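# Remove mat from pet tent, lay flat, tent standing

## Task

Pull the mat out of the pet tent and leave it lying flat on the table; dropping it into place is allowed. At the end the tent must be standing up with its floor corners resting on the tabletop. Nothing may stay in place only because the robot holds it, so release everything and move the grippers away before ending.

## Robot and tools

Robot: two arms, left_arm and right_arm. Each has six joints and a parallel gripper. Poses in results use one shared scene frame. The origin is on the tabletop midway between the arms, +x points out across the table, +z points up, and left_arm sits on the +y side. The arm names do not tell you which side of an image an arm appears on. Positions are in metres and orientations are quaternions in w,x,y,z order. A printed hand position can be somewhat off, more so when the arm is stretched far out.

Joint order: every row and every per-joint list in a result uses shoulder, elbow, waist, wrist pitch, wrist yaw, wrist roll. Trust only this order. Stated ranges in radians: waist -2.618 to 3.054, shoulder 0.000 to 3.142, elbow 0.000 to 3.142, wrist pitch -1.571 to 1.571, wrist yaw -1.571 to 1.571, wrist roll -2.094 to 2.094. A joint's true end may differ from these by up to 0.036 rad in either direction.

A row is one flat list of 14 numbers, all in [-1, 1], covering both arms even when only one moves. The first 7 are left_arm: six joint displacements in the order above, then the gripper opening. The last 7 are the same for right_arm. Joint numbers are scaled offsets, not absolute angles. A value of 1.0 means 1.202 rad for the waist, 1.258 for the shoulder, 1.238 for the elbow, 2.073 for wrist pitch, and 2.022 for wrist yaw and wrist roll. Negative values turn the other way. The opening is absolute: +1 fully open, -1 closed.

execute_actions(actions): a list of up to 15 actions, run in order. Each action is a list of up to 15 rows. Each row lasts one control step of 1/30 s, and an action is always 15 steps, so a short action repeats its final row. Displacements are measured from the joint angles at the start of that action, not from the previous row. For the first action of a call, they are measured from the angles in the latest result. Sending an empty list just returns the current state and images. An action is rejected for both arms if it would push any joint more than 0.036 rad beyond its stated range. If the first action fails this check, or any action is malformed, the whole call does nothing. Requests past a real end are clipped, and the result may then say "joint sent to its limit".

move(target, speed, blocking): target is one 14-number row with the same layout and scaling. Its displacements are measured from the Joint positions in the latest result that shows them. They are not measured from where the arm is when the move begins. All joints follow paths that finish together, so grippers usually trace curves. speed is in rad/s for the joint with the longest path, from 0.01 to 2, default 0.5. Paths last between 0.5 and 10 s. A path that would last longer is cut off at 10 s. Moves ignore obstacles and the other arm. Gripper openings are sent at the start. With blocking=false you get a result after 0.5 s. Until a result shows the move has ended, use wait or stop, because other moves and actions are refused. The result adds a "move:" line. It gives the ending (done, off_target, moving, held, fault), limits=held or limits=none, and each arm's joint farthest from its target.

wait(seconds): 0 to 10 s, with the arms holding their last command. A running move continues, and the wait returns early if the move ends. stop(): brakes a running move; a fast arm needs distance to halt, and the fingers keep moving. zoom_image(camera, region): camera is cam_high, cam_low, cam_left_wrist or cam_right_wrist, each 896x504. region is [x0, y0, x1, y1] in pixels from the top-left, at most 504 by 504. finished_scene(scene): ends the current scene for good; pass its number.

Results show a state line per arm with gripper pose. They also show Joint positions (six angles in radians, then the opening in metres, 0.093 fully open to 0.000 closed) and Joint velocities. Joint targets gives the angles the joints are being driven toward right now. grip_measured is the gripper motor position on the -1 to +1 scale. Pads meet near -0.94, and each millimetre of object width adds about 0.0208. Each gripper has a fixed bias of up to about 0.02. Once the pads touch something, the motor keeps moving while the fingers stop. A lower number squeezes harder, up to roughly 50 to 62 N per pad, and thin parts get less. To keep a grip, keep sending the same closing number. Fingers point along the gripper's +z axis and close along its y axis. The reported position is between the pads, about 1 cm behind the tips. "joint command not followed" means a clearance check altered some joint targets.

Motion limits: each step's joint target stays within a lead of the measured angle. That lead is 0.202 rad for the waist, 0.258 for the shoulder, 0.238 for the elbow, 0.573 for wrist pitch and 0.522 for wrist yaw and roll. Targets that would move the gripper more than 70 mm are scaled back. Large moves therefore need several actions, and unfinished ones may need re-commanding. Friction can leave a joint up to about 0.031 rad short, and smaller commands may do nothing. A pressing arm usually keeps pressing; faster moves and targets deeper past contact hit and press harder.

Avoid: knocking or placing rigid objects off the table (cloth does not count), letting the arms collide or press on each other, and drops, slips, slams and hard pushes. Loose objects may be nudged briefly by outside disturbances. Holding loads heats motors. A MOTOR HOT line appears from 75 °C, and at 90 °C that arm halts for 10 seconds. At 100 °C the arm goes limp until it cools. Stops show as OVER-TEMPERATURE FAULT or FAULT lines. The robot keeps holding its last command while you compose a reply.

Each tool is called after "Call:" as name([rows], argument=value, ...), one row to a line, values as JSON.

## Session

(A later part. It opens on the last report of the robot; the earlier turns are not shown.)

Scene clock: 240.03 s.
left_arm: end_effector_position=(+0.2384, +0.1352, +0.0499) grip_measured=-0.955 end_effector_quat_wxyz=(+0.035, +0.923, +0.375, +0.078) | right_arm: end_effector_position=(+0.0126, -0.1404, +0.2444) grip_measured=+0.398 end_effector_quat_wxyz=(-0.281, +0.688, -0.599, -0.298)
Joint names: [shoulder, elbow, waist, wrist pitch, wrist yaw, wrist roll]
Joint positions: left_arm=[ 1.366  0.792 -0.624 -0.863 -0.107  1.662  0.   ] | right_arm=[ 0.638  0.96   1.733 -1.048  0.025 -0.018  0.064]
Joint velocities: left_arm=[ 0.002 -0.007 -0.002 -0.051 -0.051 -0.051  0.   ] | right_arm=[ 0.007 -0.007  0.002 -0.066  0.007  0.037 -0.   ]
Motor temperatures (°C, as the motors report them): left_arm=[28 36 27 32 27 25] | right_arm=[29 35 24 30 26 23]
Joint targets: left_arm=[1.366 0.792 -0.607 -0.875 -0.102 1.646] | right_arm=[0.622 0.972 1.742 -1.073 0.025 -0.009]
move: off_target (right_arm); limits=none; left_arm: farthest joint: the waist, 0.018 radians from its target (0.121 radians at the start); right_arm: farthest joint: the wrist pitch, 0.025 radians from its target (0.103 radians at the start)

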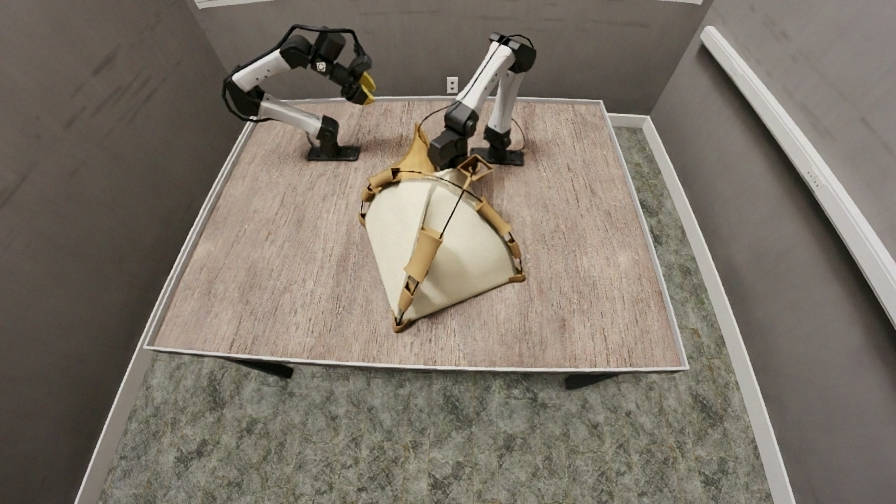

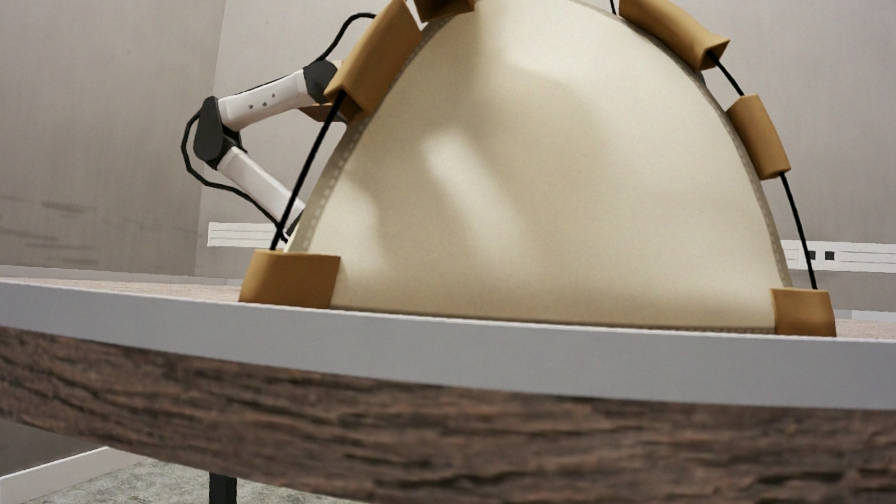

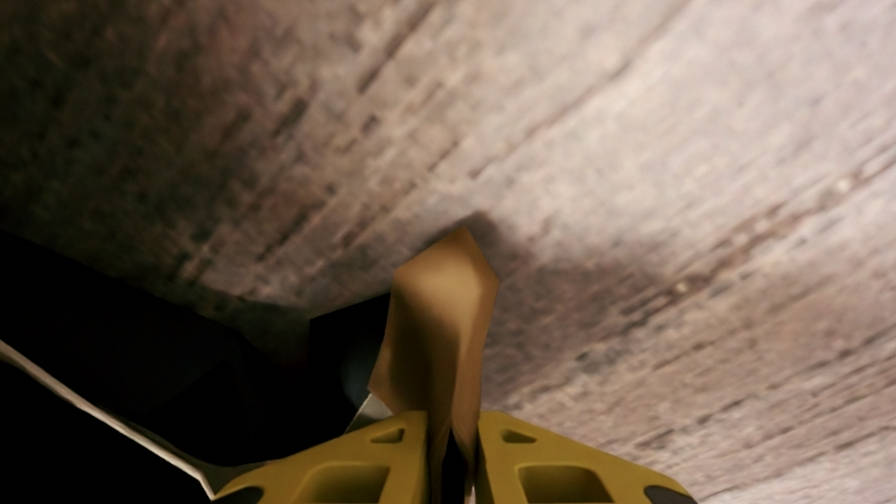

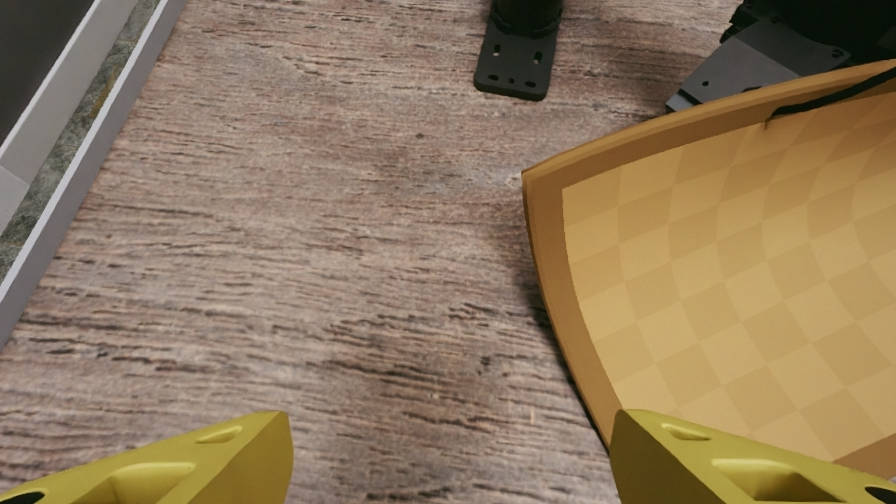

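Call:
move(target=[0,0,0,0,0,0,-1,0.65,0.33,-0.13,0.02,0,-0.73,0.6], speed=0.6)

Call:
zoom_image(camera="cam_high", region=[290,40,550,220])

Scene clock: 245.93 s.
left_arm: end_effector_position=(+0.2387, +0.1352, +0.0500) grip_measured=-0.955 end_effector_quat_wxyz=(+0.035, +0.926, +0.369, +0.079) | right_arm: end_effector_position=(+0.0448, +0.0042, +0.1988) grip_measured=+0.598 end_effector_quat_wxyz=(-0.237, +0.970, -0.052, +0.004)
Joint names: [shoulder, elbow, waist, wrist pitch, wrist yaw, wrist roll]
Joint positions: left_arm=[ 1.366  0.792 -0.624 -0.862 -0.108  1.675  0.   ] | right_arm=[ 1.439  1.353  1.585 -1.006  0.025 -1.485  0.074]
Joint velocities: left_arm=[ 0.002 -0.002 -0.002 -0.11  -0.007 -0.022  0.   ] | right_arm=[-0.002 -0.007  0.002  0.007 -0.051 -0.007 -0.001]
Motor temperatures (°C, as the motors report them): left_arm=[28 37 26 32 27 25] | right_arm=[29 36 24 31 25 23]
Joint targets: left_arm=[1.366 0.792 -0.624 -0.863 -0.107 1.662] | right_arm=[1.456 1.369 1.577 -1.006 0.025 -1.494]
move: done; limits=none; left_arm: farthest joint: the wrist roll, 0.013 radians from its target (0.000 radians at the start); right_arm: farthest joint: the shoulder, 0.017 radians from its target (0.818 radians at the start)

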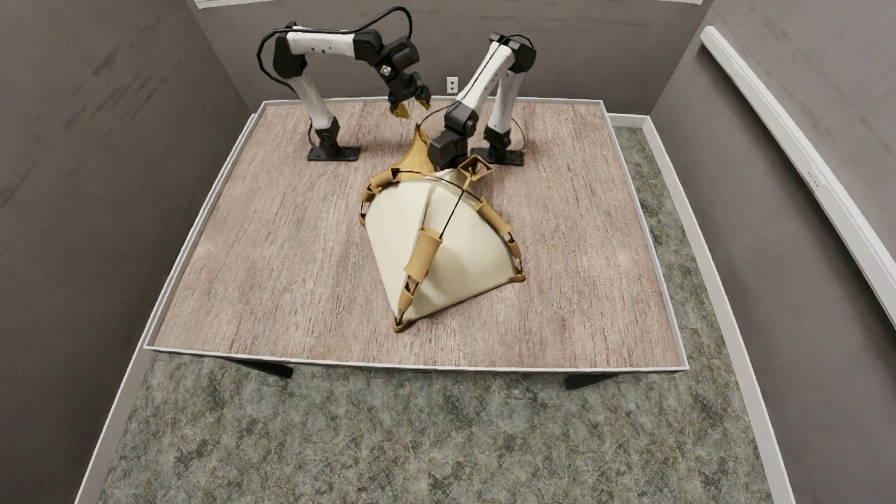

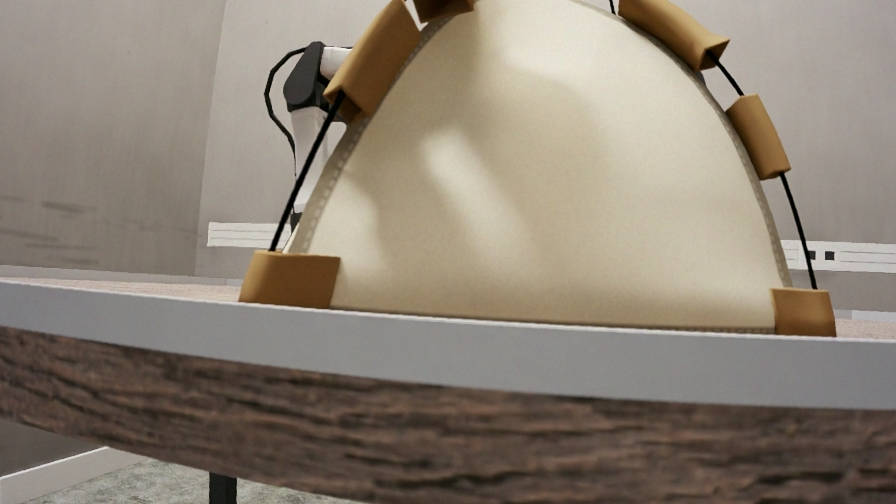

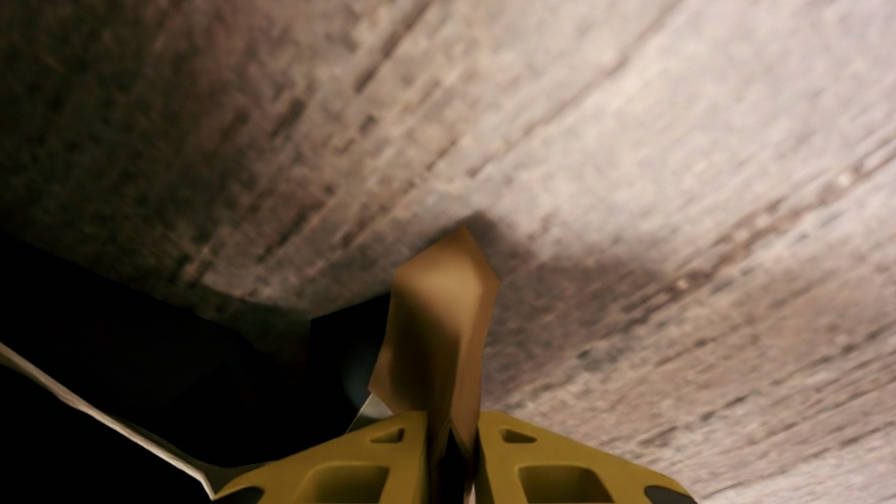

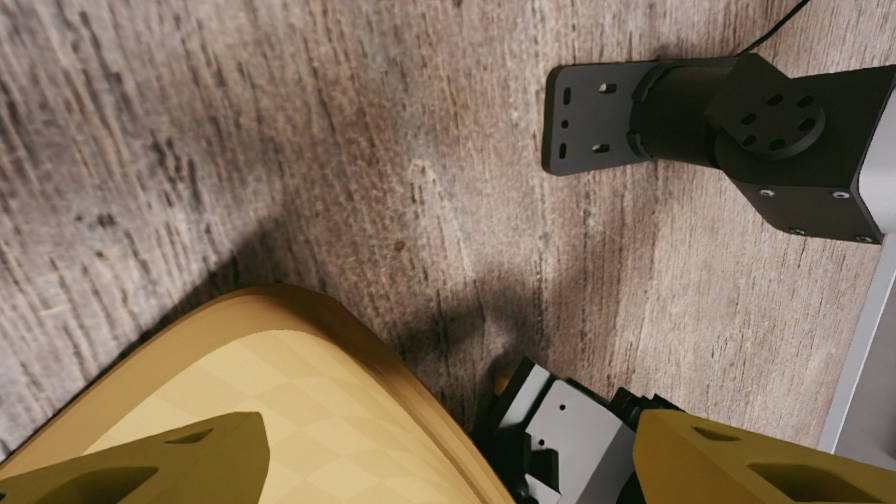

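Region (290, 40, 550, 220) of cam_high's 896x504 image, scaled by 1.938, with more detail than that image has; it fills the top 349 rows of this view, and the rest is white.

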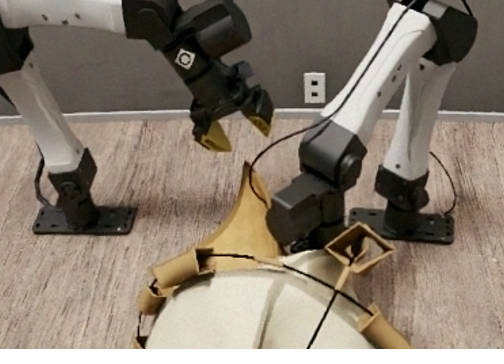

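Call:
move(target=[0,0,0,0,0,0,-1,0.15,0,-0.06,0.01,0,0,0.6], speed=0.2)

Call:
zoom_image(camera="cam_high", region=[290,40,550,220])

Scene clock: 249.50 s.
left_arm: end_effector_position=(+0.2389, +0.1353, +0.0500) grip_measured=-0.955 end_effector_quat_wxyz=(+0.034, +0.928, +0.363, +0.079) | right_arm: end_effector_position=(+0.0681, +0.0163, +0.1434) grip_measured=+0.598 end_effector_quat_wxyz=(-0.161, +0.983, -0.084, +0.012)
Joint names: [shoulder, elbow, waist, wrist pitch, wrist yaw, wrist roll]
Joint positions: left_arm=[ 1.366  0.792 -0.624 -0.862 -0.109  1.687  0.   ] | right_arm=[ 1.609  1.353  1.521 -0.99   0.025 -1.485  0.074]
Joint velocities: left_arm=[-0.002  0.007 -0.017  0.051  0.007  0.051  0.   ] | right_arm=[ 0.007  0.017 -0.012 -0.022 -0.007  0.051 -0.   ]
Motor temperatures (°C, as the motors report them): left_arm=[28 37 26 31 27 25] | right_arm=[29 36 24 30 25 23]
Joint targets: left_arm=[1.366 0.792 -0.624 -0.862 -0.108 1.675] | right_arm=[1.628 1.353 1.513 -0.985 0.025 -1.484]
move: done; limits=none; left_arm: farthest joint: the wrist roll, 0.012 radians from its target (0.000 radians at the start); right_arm: farthest joint: the shoulder, 0.018 radians from its target (0.189 radians at the start)

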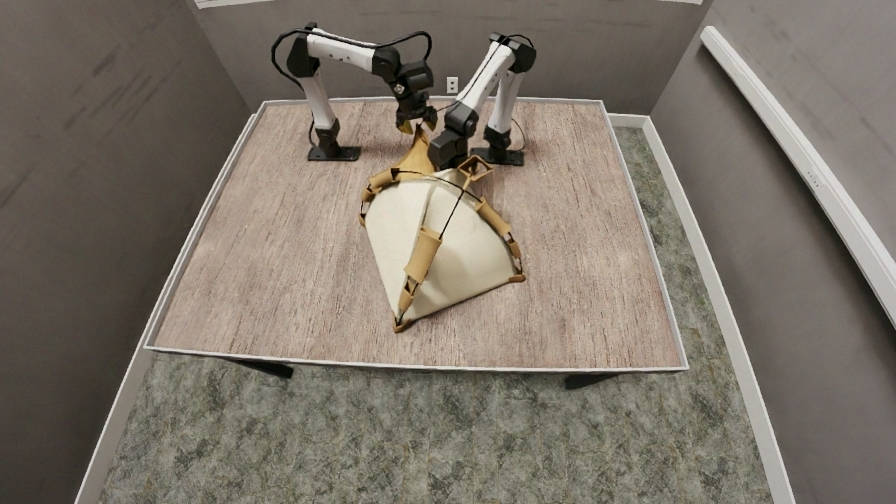

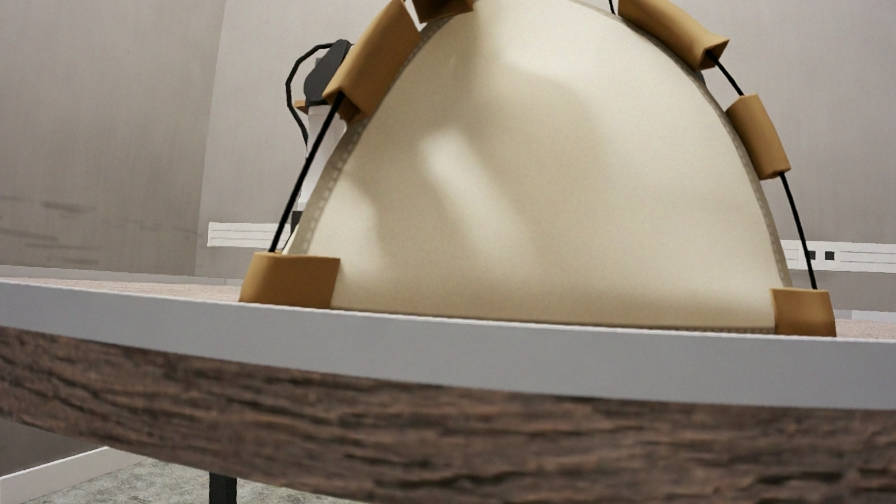

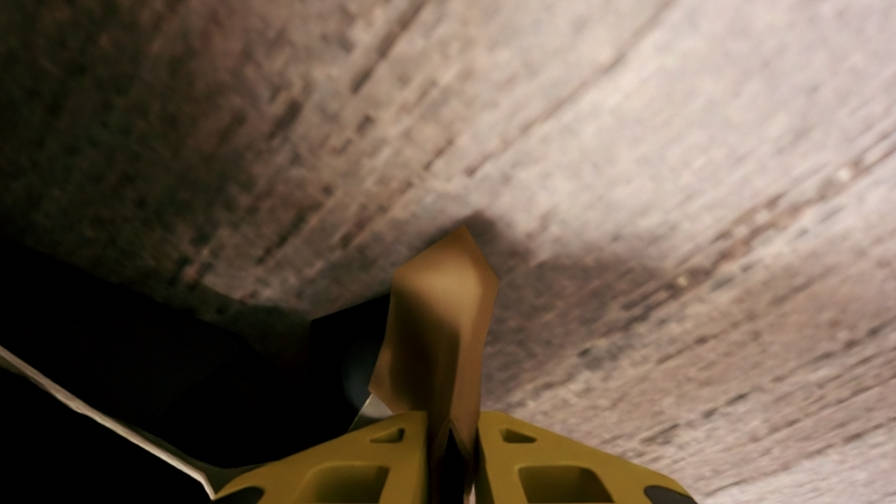

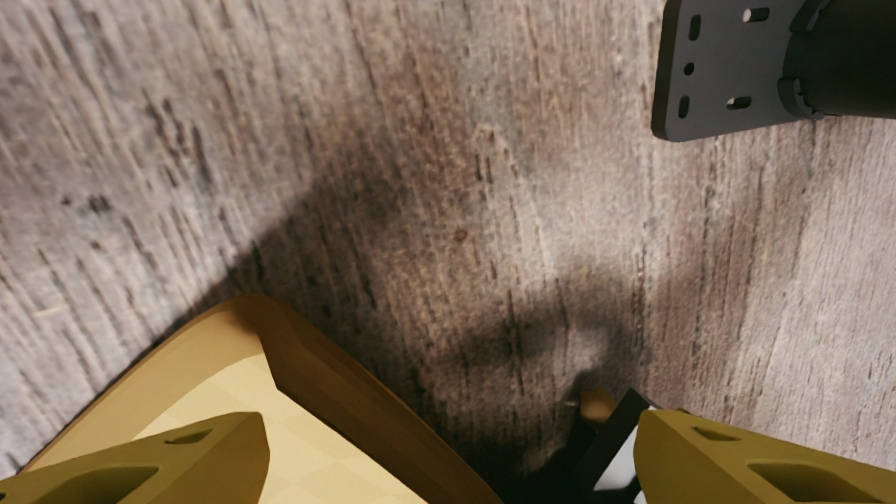

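Region (290, 40, 550, 220) of cam_high's 896x504 image, scaled by 1.938, with more detail than that image has; it fills the top 349 rows of this view, and the rest is white.

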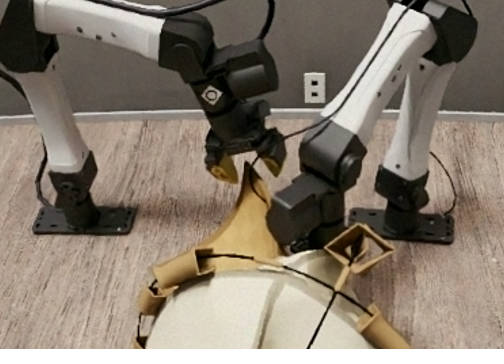

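Call:
execute_actions([
  [[0,0,0,0,0,0,-1,0,-0.1,-0.06,0.02,0,0,0.6]],
  [[0,0,0,0,0,0,-1,0.03,0,0,0,0,0,0.6]],
  [[0,0,0,0,0,0,-1,0,0,0,0,0,0,-1]],
  [[0,0,0,0,0,0,-1,0,0,0,0,0,0,-1]],
])

Call:
move(target=[0,0,0,0,0,0,-1,0.03,0.05,0.25,0,0,0.12,-1], speed=0.15)

Scene clock: 255.93 s.
left_arm: end_effector_position=(+0.2405, +0.1352, +0.0503) grip_measured=-0.955 end_effector_quat_wxyz=(+0.033, +0.935, +0.344, +0.084) | right_arm: end_effector_position=(+0.0909, -0.0004, +0.1099) grip_measured=-0.956 end_effector_quat_wxyz=(-0.131, +0.985, -0.109, +0.016)
Joint names: [shoulder, elbow, waist, wrist pitch, wrist yaw, wrist roll]
Joint positions: left_arm=[ 1.366  0.792 -0.624 -0.856 -0.115  1.729  0.   ] | right_arm=[ 1.619  1.246  1.45  -0.934  0.022 -1.505  0.   ]
Joint velocities: left_arm=[-0.002  0.007 -0.002  0.066 -0.066 -0.022  0.   ] | right_arm=[-0.007  0.022  0.007  0.037 -0.037  0.037  0.   ]
Motor temperatures (°C, as the motors report them): left_arm=[28 37 26 31 27 25] | right_arm=[30 36 24 30 25 23]
Joint targets: left_arm=[1.366 0.792 -0.624 -0.856 -0.114 1.719] | right_arm=[1.619 1.246 1.450 -0.939 0.022 -1.495]

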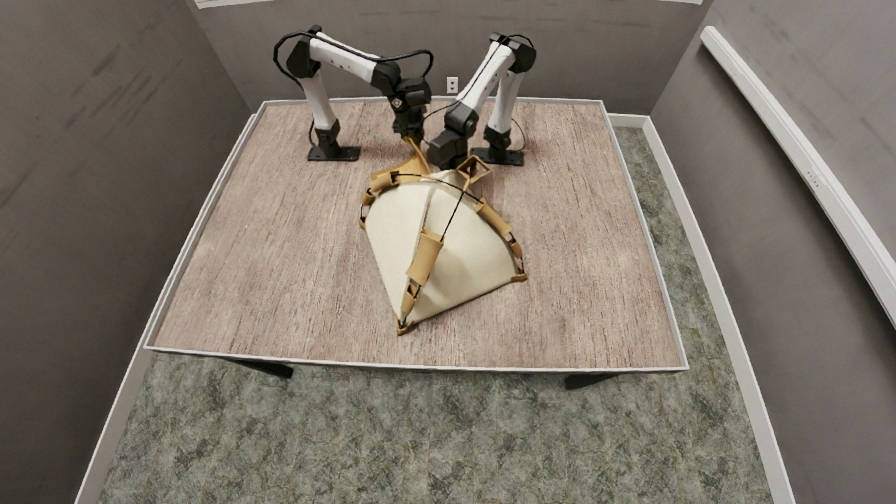

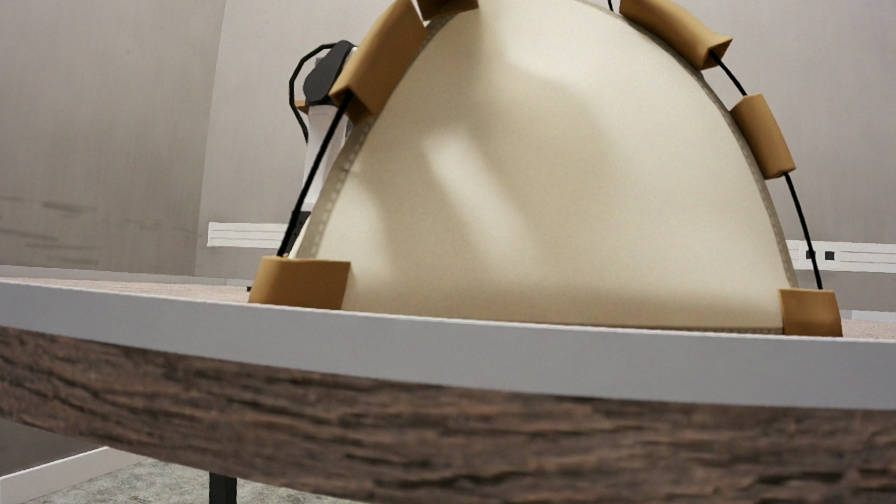

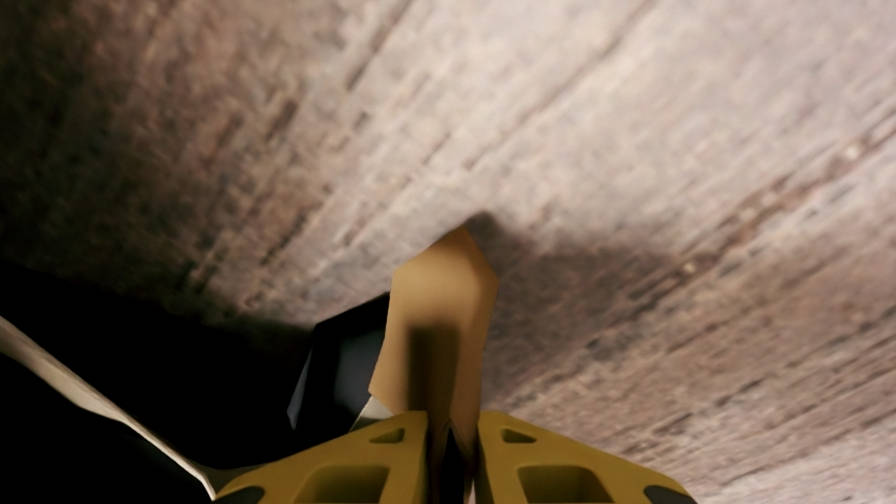

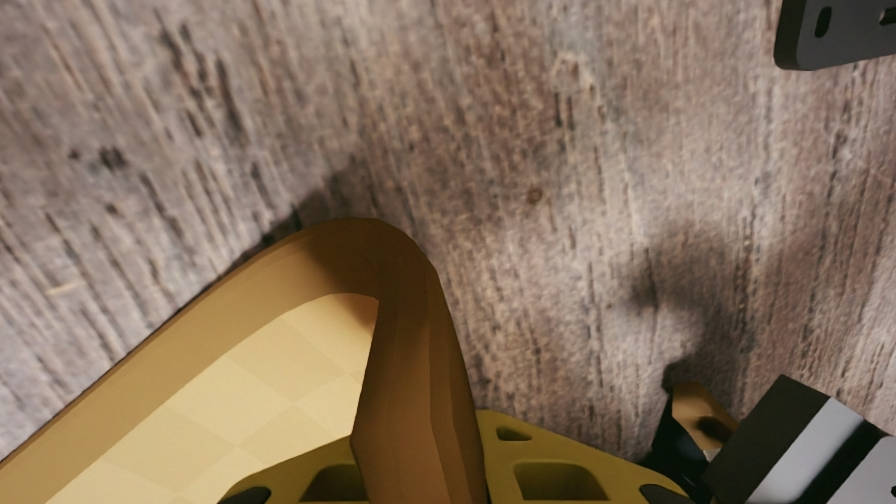

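Scene clock: 258.47 s.
left_arm: end_effector_position=(+0.2419, +0.1366, +0.0505) grip_measured=-0.955 end_effector_quat_wxyz=(+0.030, +0.937, +0.336, +0.090) | right_arm: end_effector_position=(-0.0083, +0.0158, +0.1213) grip_measured=-0.956 end_effector_quat_wxyz=(-0.153, +0.985, -0.076, -0.011)
Joint names: [shoulder, elbow, waist, wrist pitch, wrist yaw, wrist roll]
Joint positions: left_arm=[ 1.366  0.792 -0.624 -0.855 -0.127  1.746  0.   ] | right_arm=[ 1.633  1.295  1.742 -0.928  0.043 -1.283  0.   ]
Joint velocities: left_arm=[ 0.012 -0.007 -0.002  0.037 -0.051  0.051  0.   ] | right_arm=[0.012 0.002 0.002 0.022 0.037 0.007 0.   ]
Motor temperatures (°C, as the motors report them): left_arm=[28 37 26 31 27 25] | right_arm=[30 36 24 30 25 23]
Joint targets: left_arm=[1.366 0.792 -0.624 -0.856 -0.115 1.729] | right_arm=[1.657 1.308 1.750 -0.934 0.022 -1.263]
move: off_target (right_arm); limits=none; left_arm: farthest joint: the wrist roll, 0.017 radians from its target (0.000 radians at the start); right_arm: farthest joint: the shoulder, 0.024 radians from its target (0.038 radians at the start)

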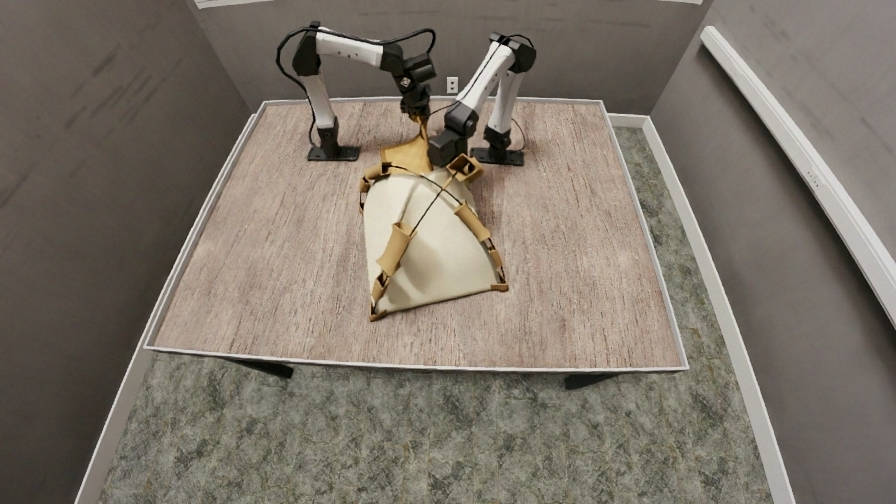

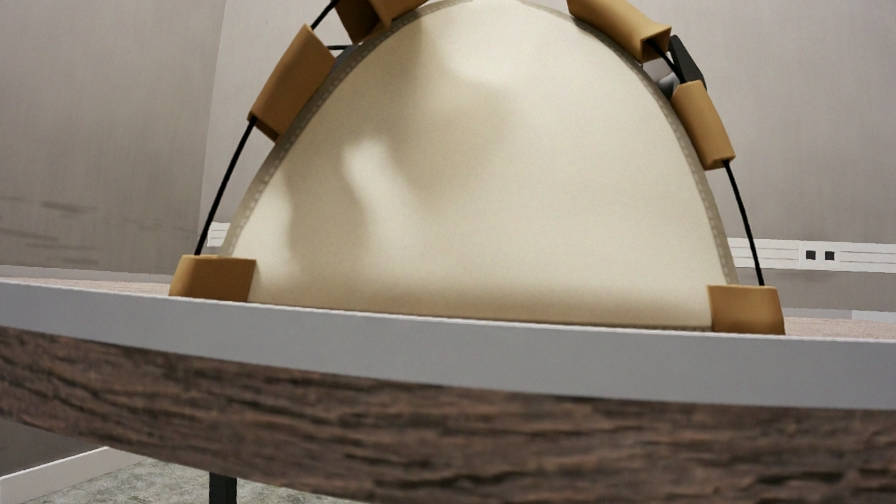

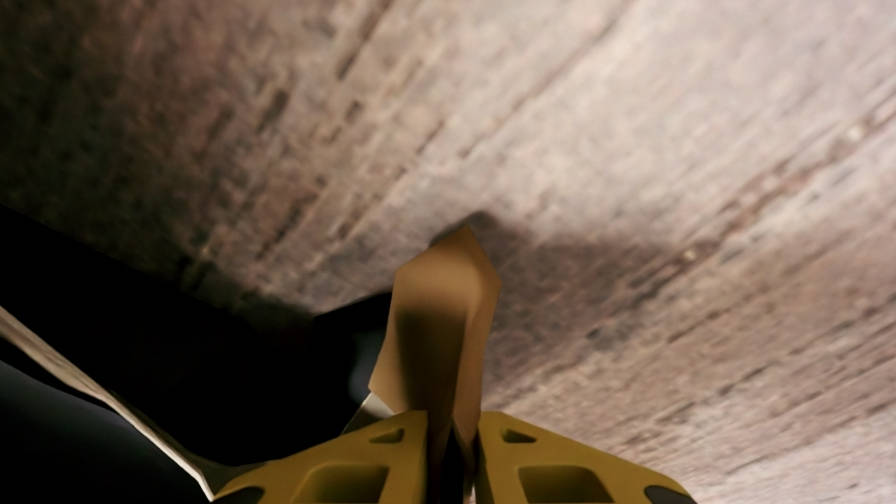

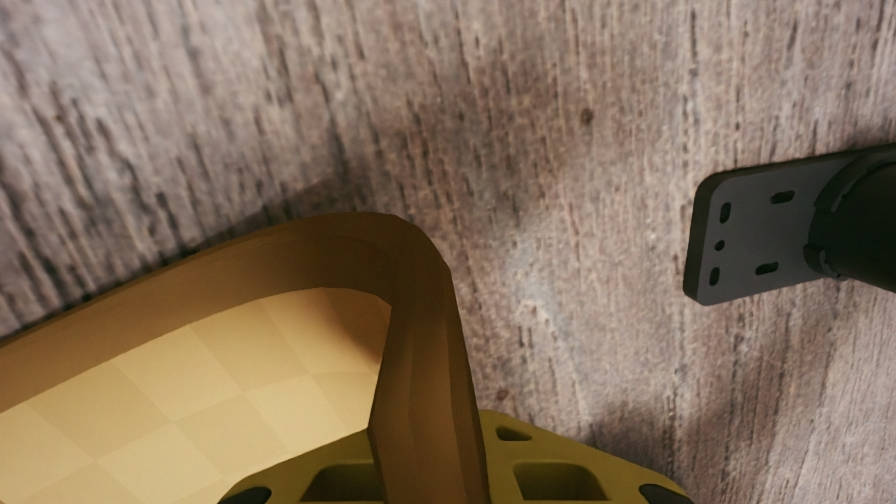

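Working. Continue.

Call:
move(target=[0.1,0.08,0.05,0.02,0,-0.05,-1,0.1,0.12,0.27,0,0,0.15,-1], speed=0.15)

Call:
zoom_image(camera="cam_high", region=[290,70,550,250])

Scene clock: 263.83 s.
left_arm: end_effector_position=(+0.2768, +0.1228, +0.0566) grip_measured=-0.955 end_effector_quat_wxyz=(+0.053, +0.913, +0.391, +0.102) | right_arm: end_effector_position=(-0.1322, +0.0158, +0.1282) grip_measured=-0.956 end_effector_quat_wxyz=(-0.157, +0.984, -0.063, -0.061)
Joint names: [shoulder, elbow, waist, wrist pitch, wrist yaw, wrist roll]
Joint positions: left_arm=[ 1.461  0.886 -0.581 -0.805 -0.13   1.673  0.   ] | right_arm=[ 1.736  1.429  2.061 -0.928  0.052 -0.991  0.   ]
Joint velocities: left_arm=[0.002 0.002 0.017 0.007 0.007 0.022 0.   ] | right_arm=[ 0.007  0.012  0.022 -0.022  0.007 -0.022  0.   ]
Motor temperatures (°C, as the motors report them): left_arm=[28 37 26 31 27 25] | right_arm=[31 36 24 29 25 23]
Joint targets: left_arm=[1.492 0.891 -0.564 -0.814 -0.126 1.645] | right_arm=[1.759 1.444 2.067 -0.928 0.044 -0.980]
move: off_target (left_arm, right_arm); limits=none; left_arm: farthest joint: the shoulder, 0.031 radians from its target (0.125 radians at the start); right_arm: farthest joint: the shoulder, 0.022 radians from its target (0.126 radians at the start)

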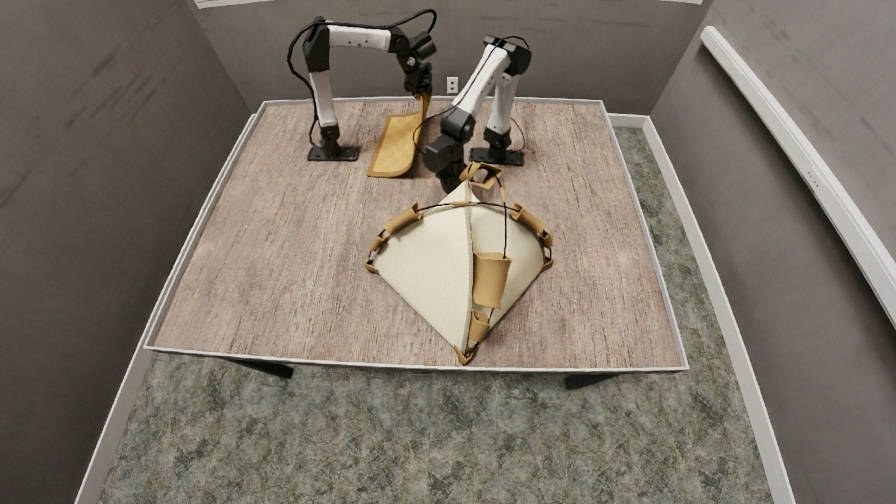

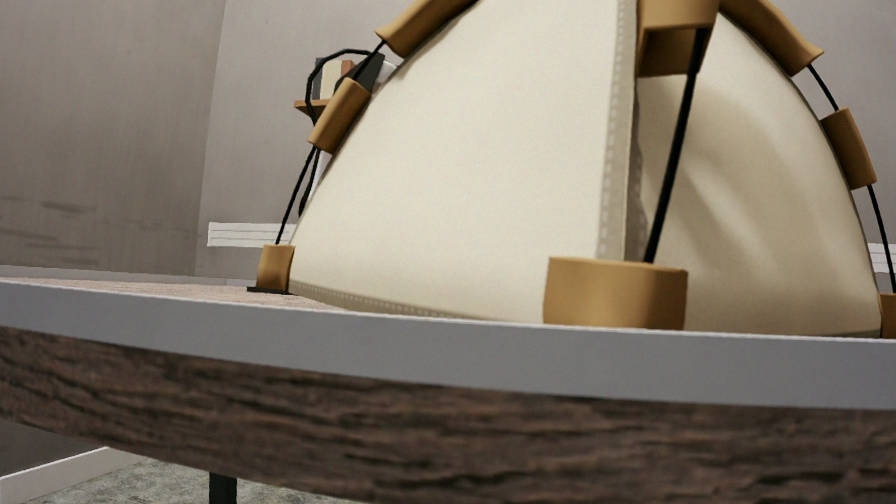

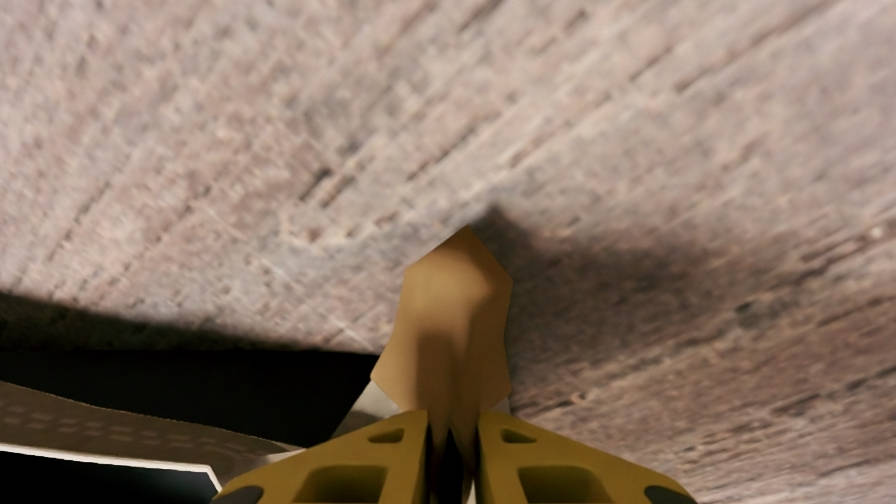

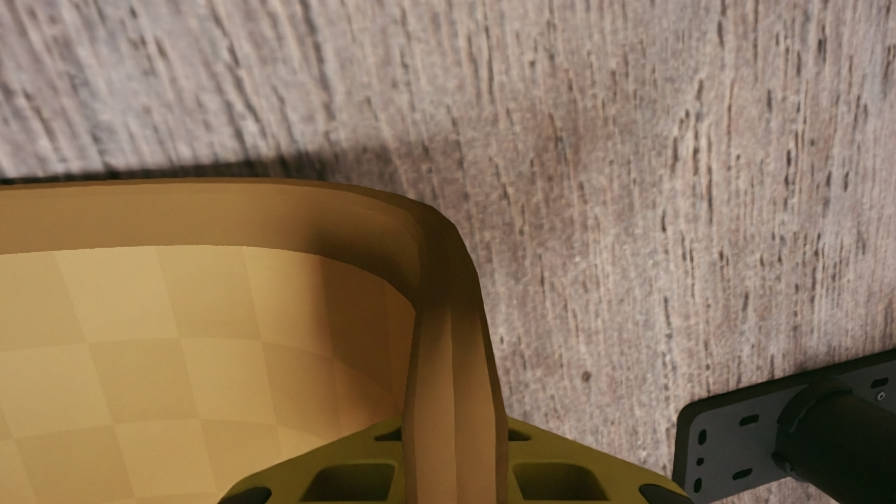

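Region (290, 70, 550, 250) of cam_high's 896x504 image, scaled by 1.938, with more detail than that image has; it fills the top 349 rows of this view, and the rest is white.

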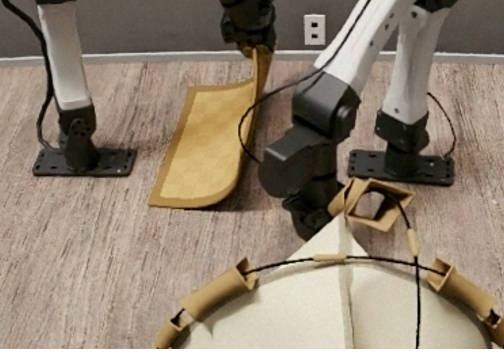

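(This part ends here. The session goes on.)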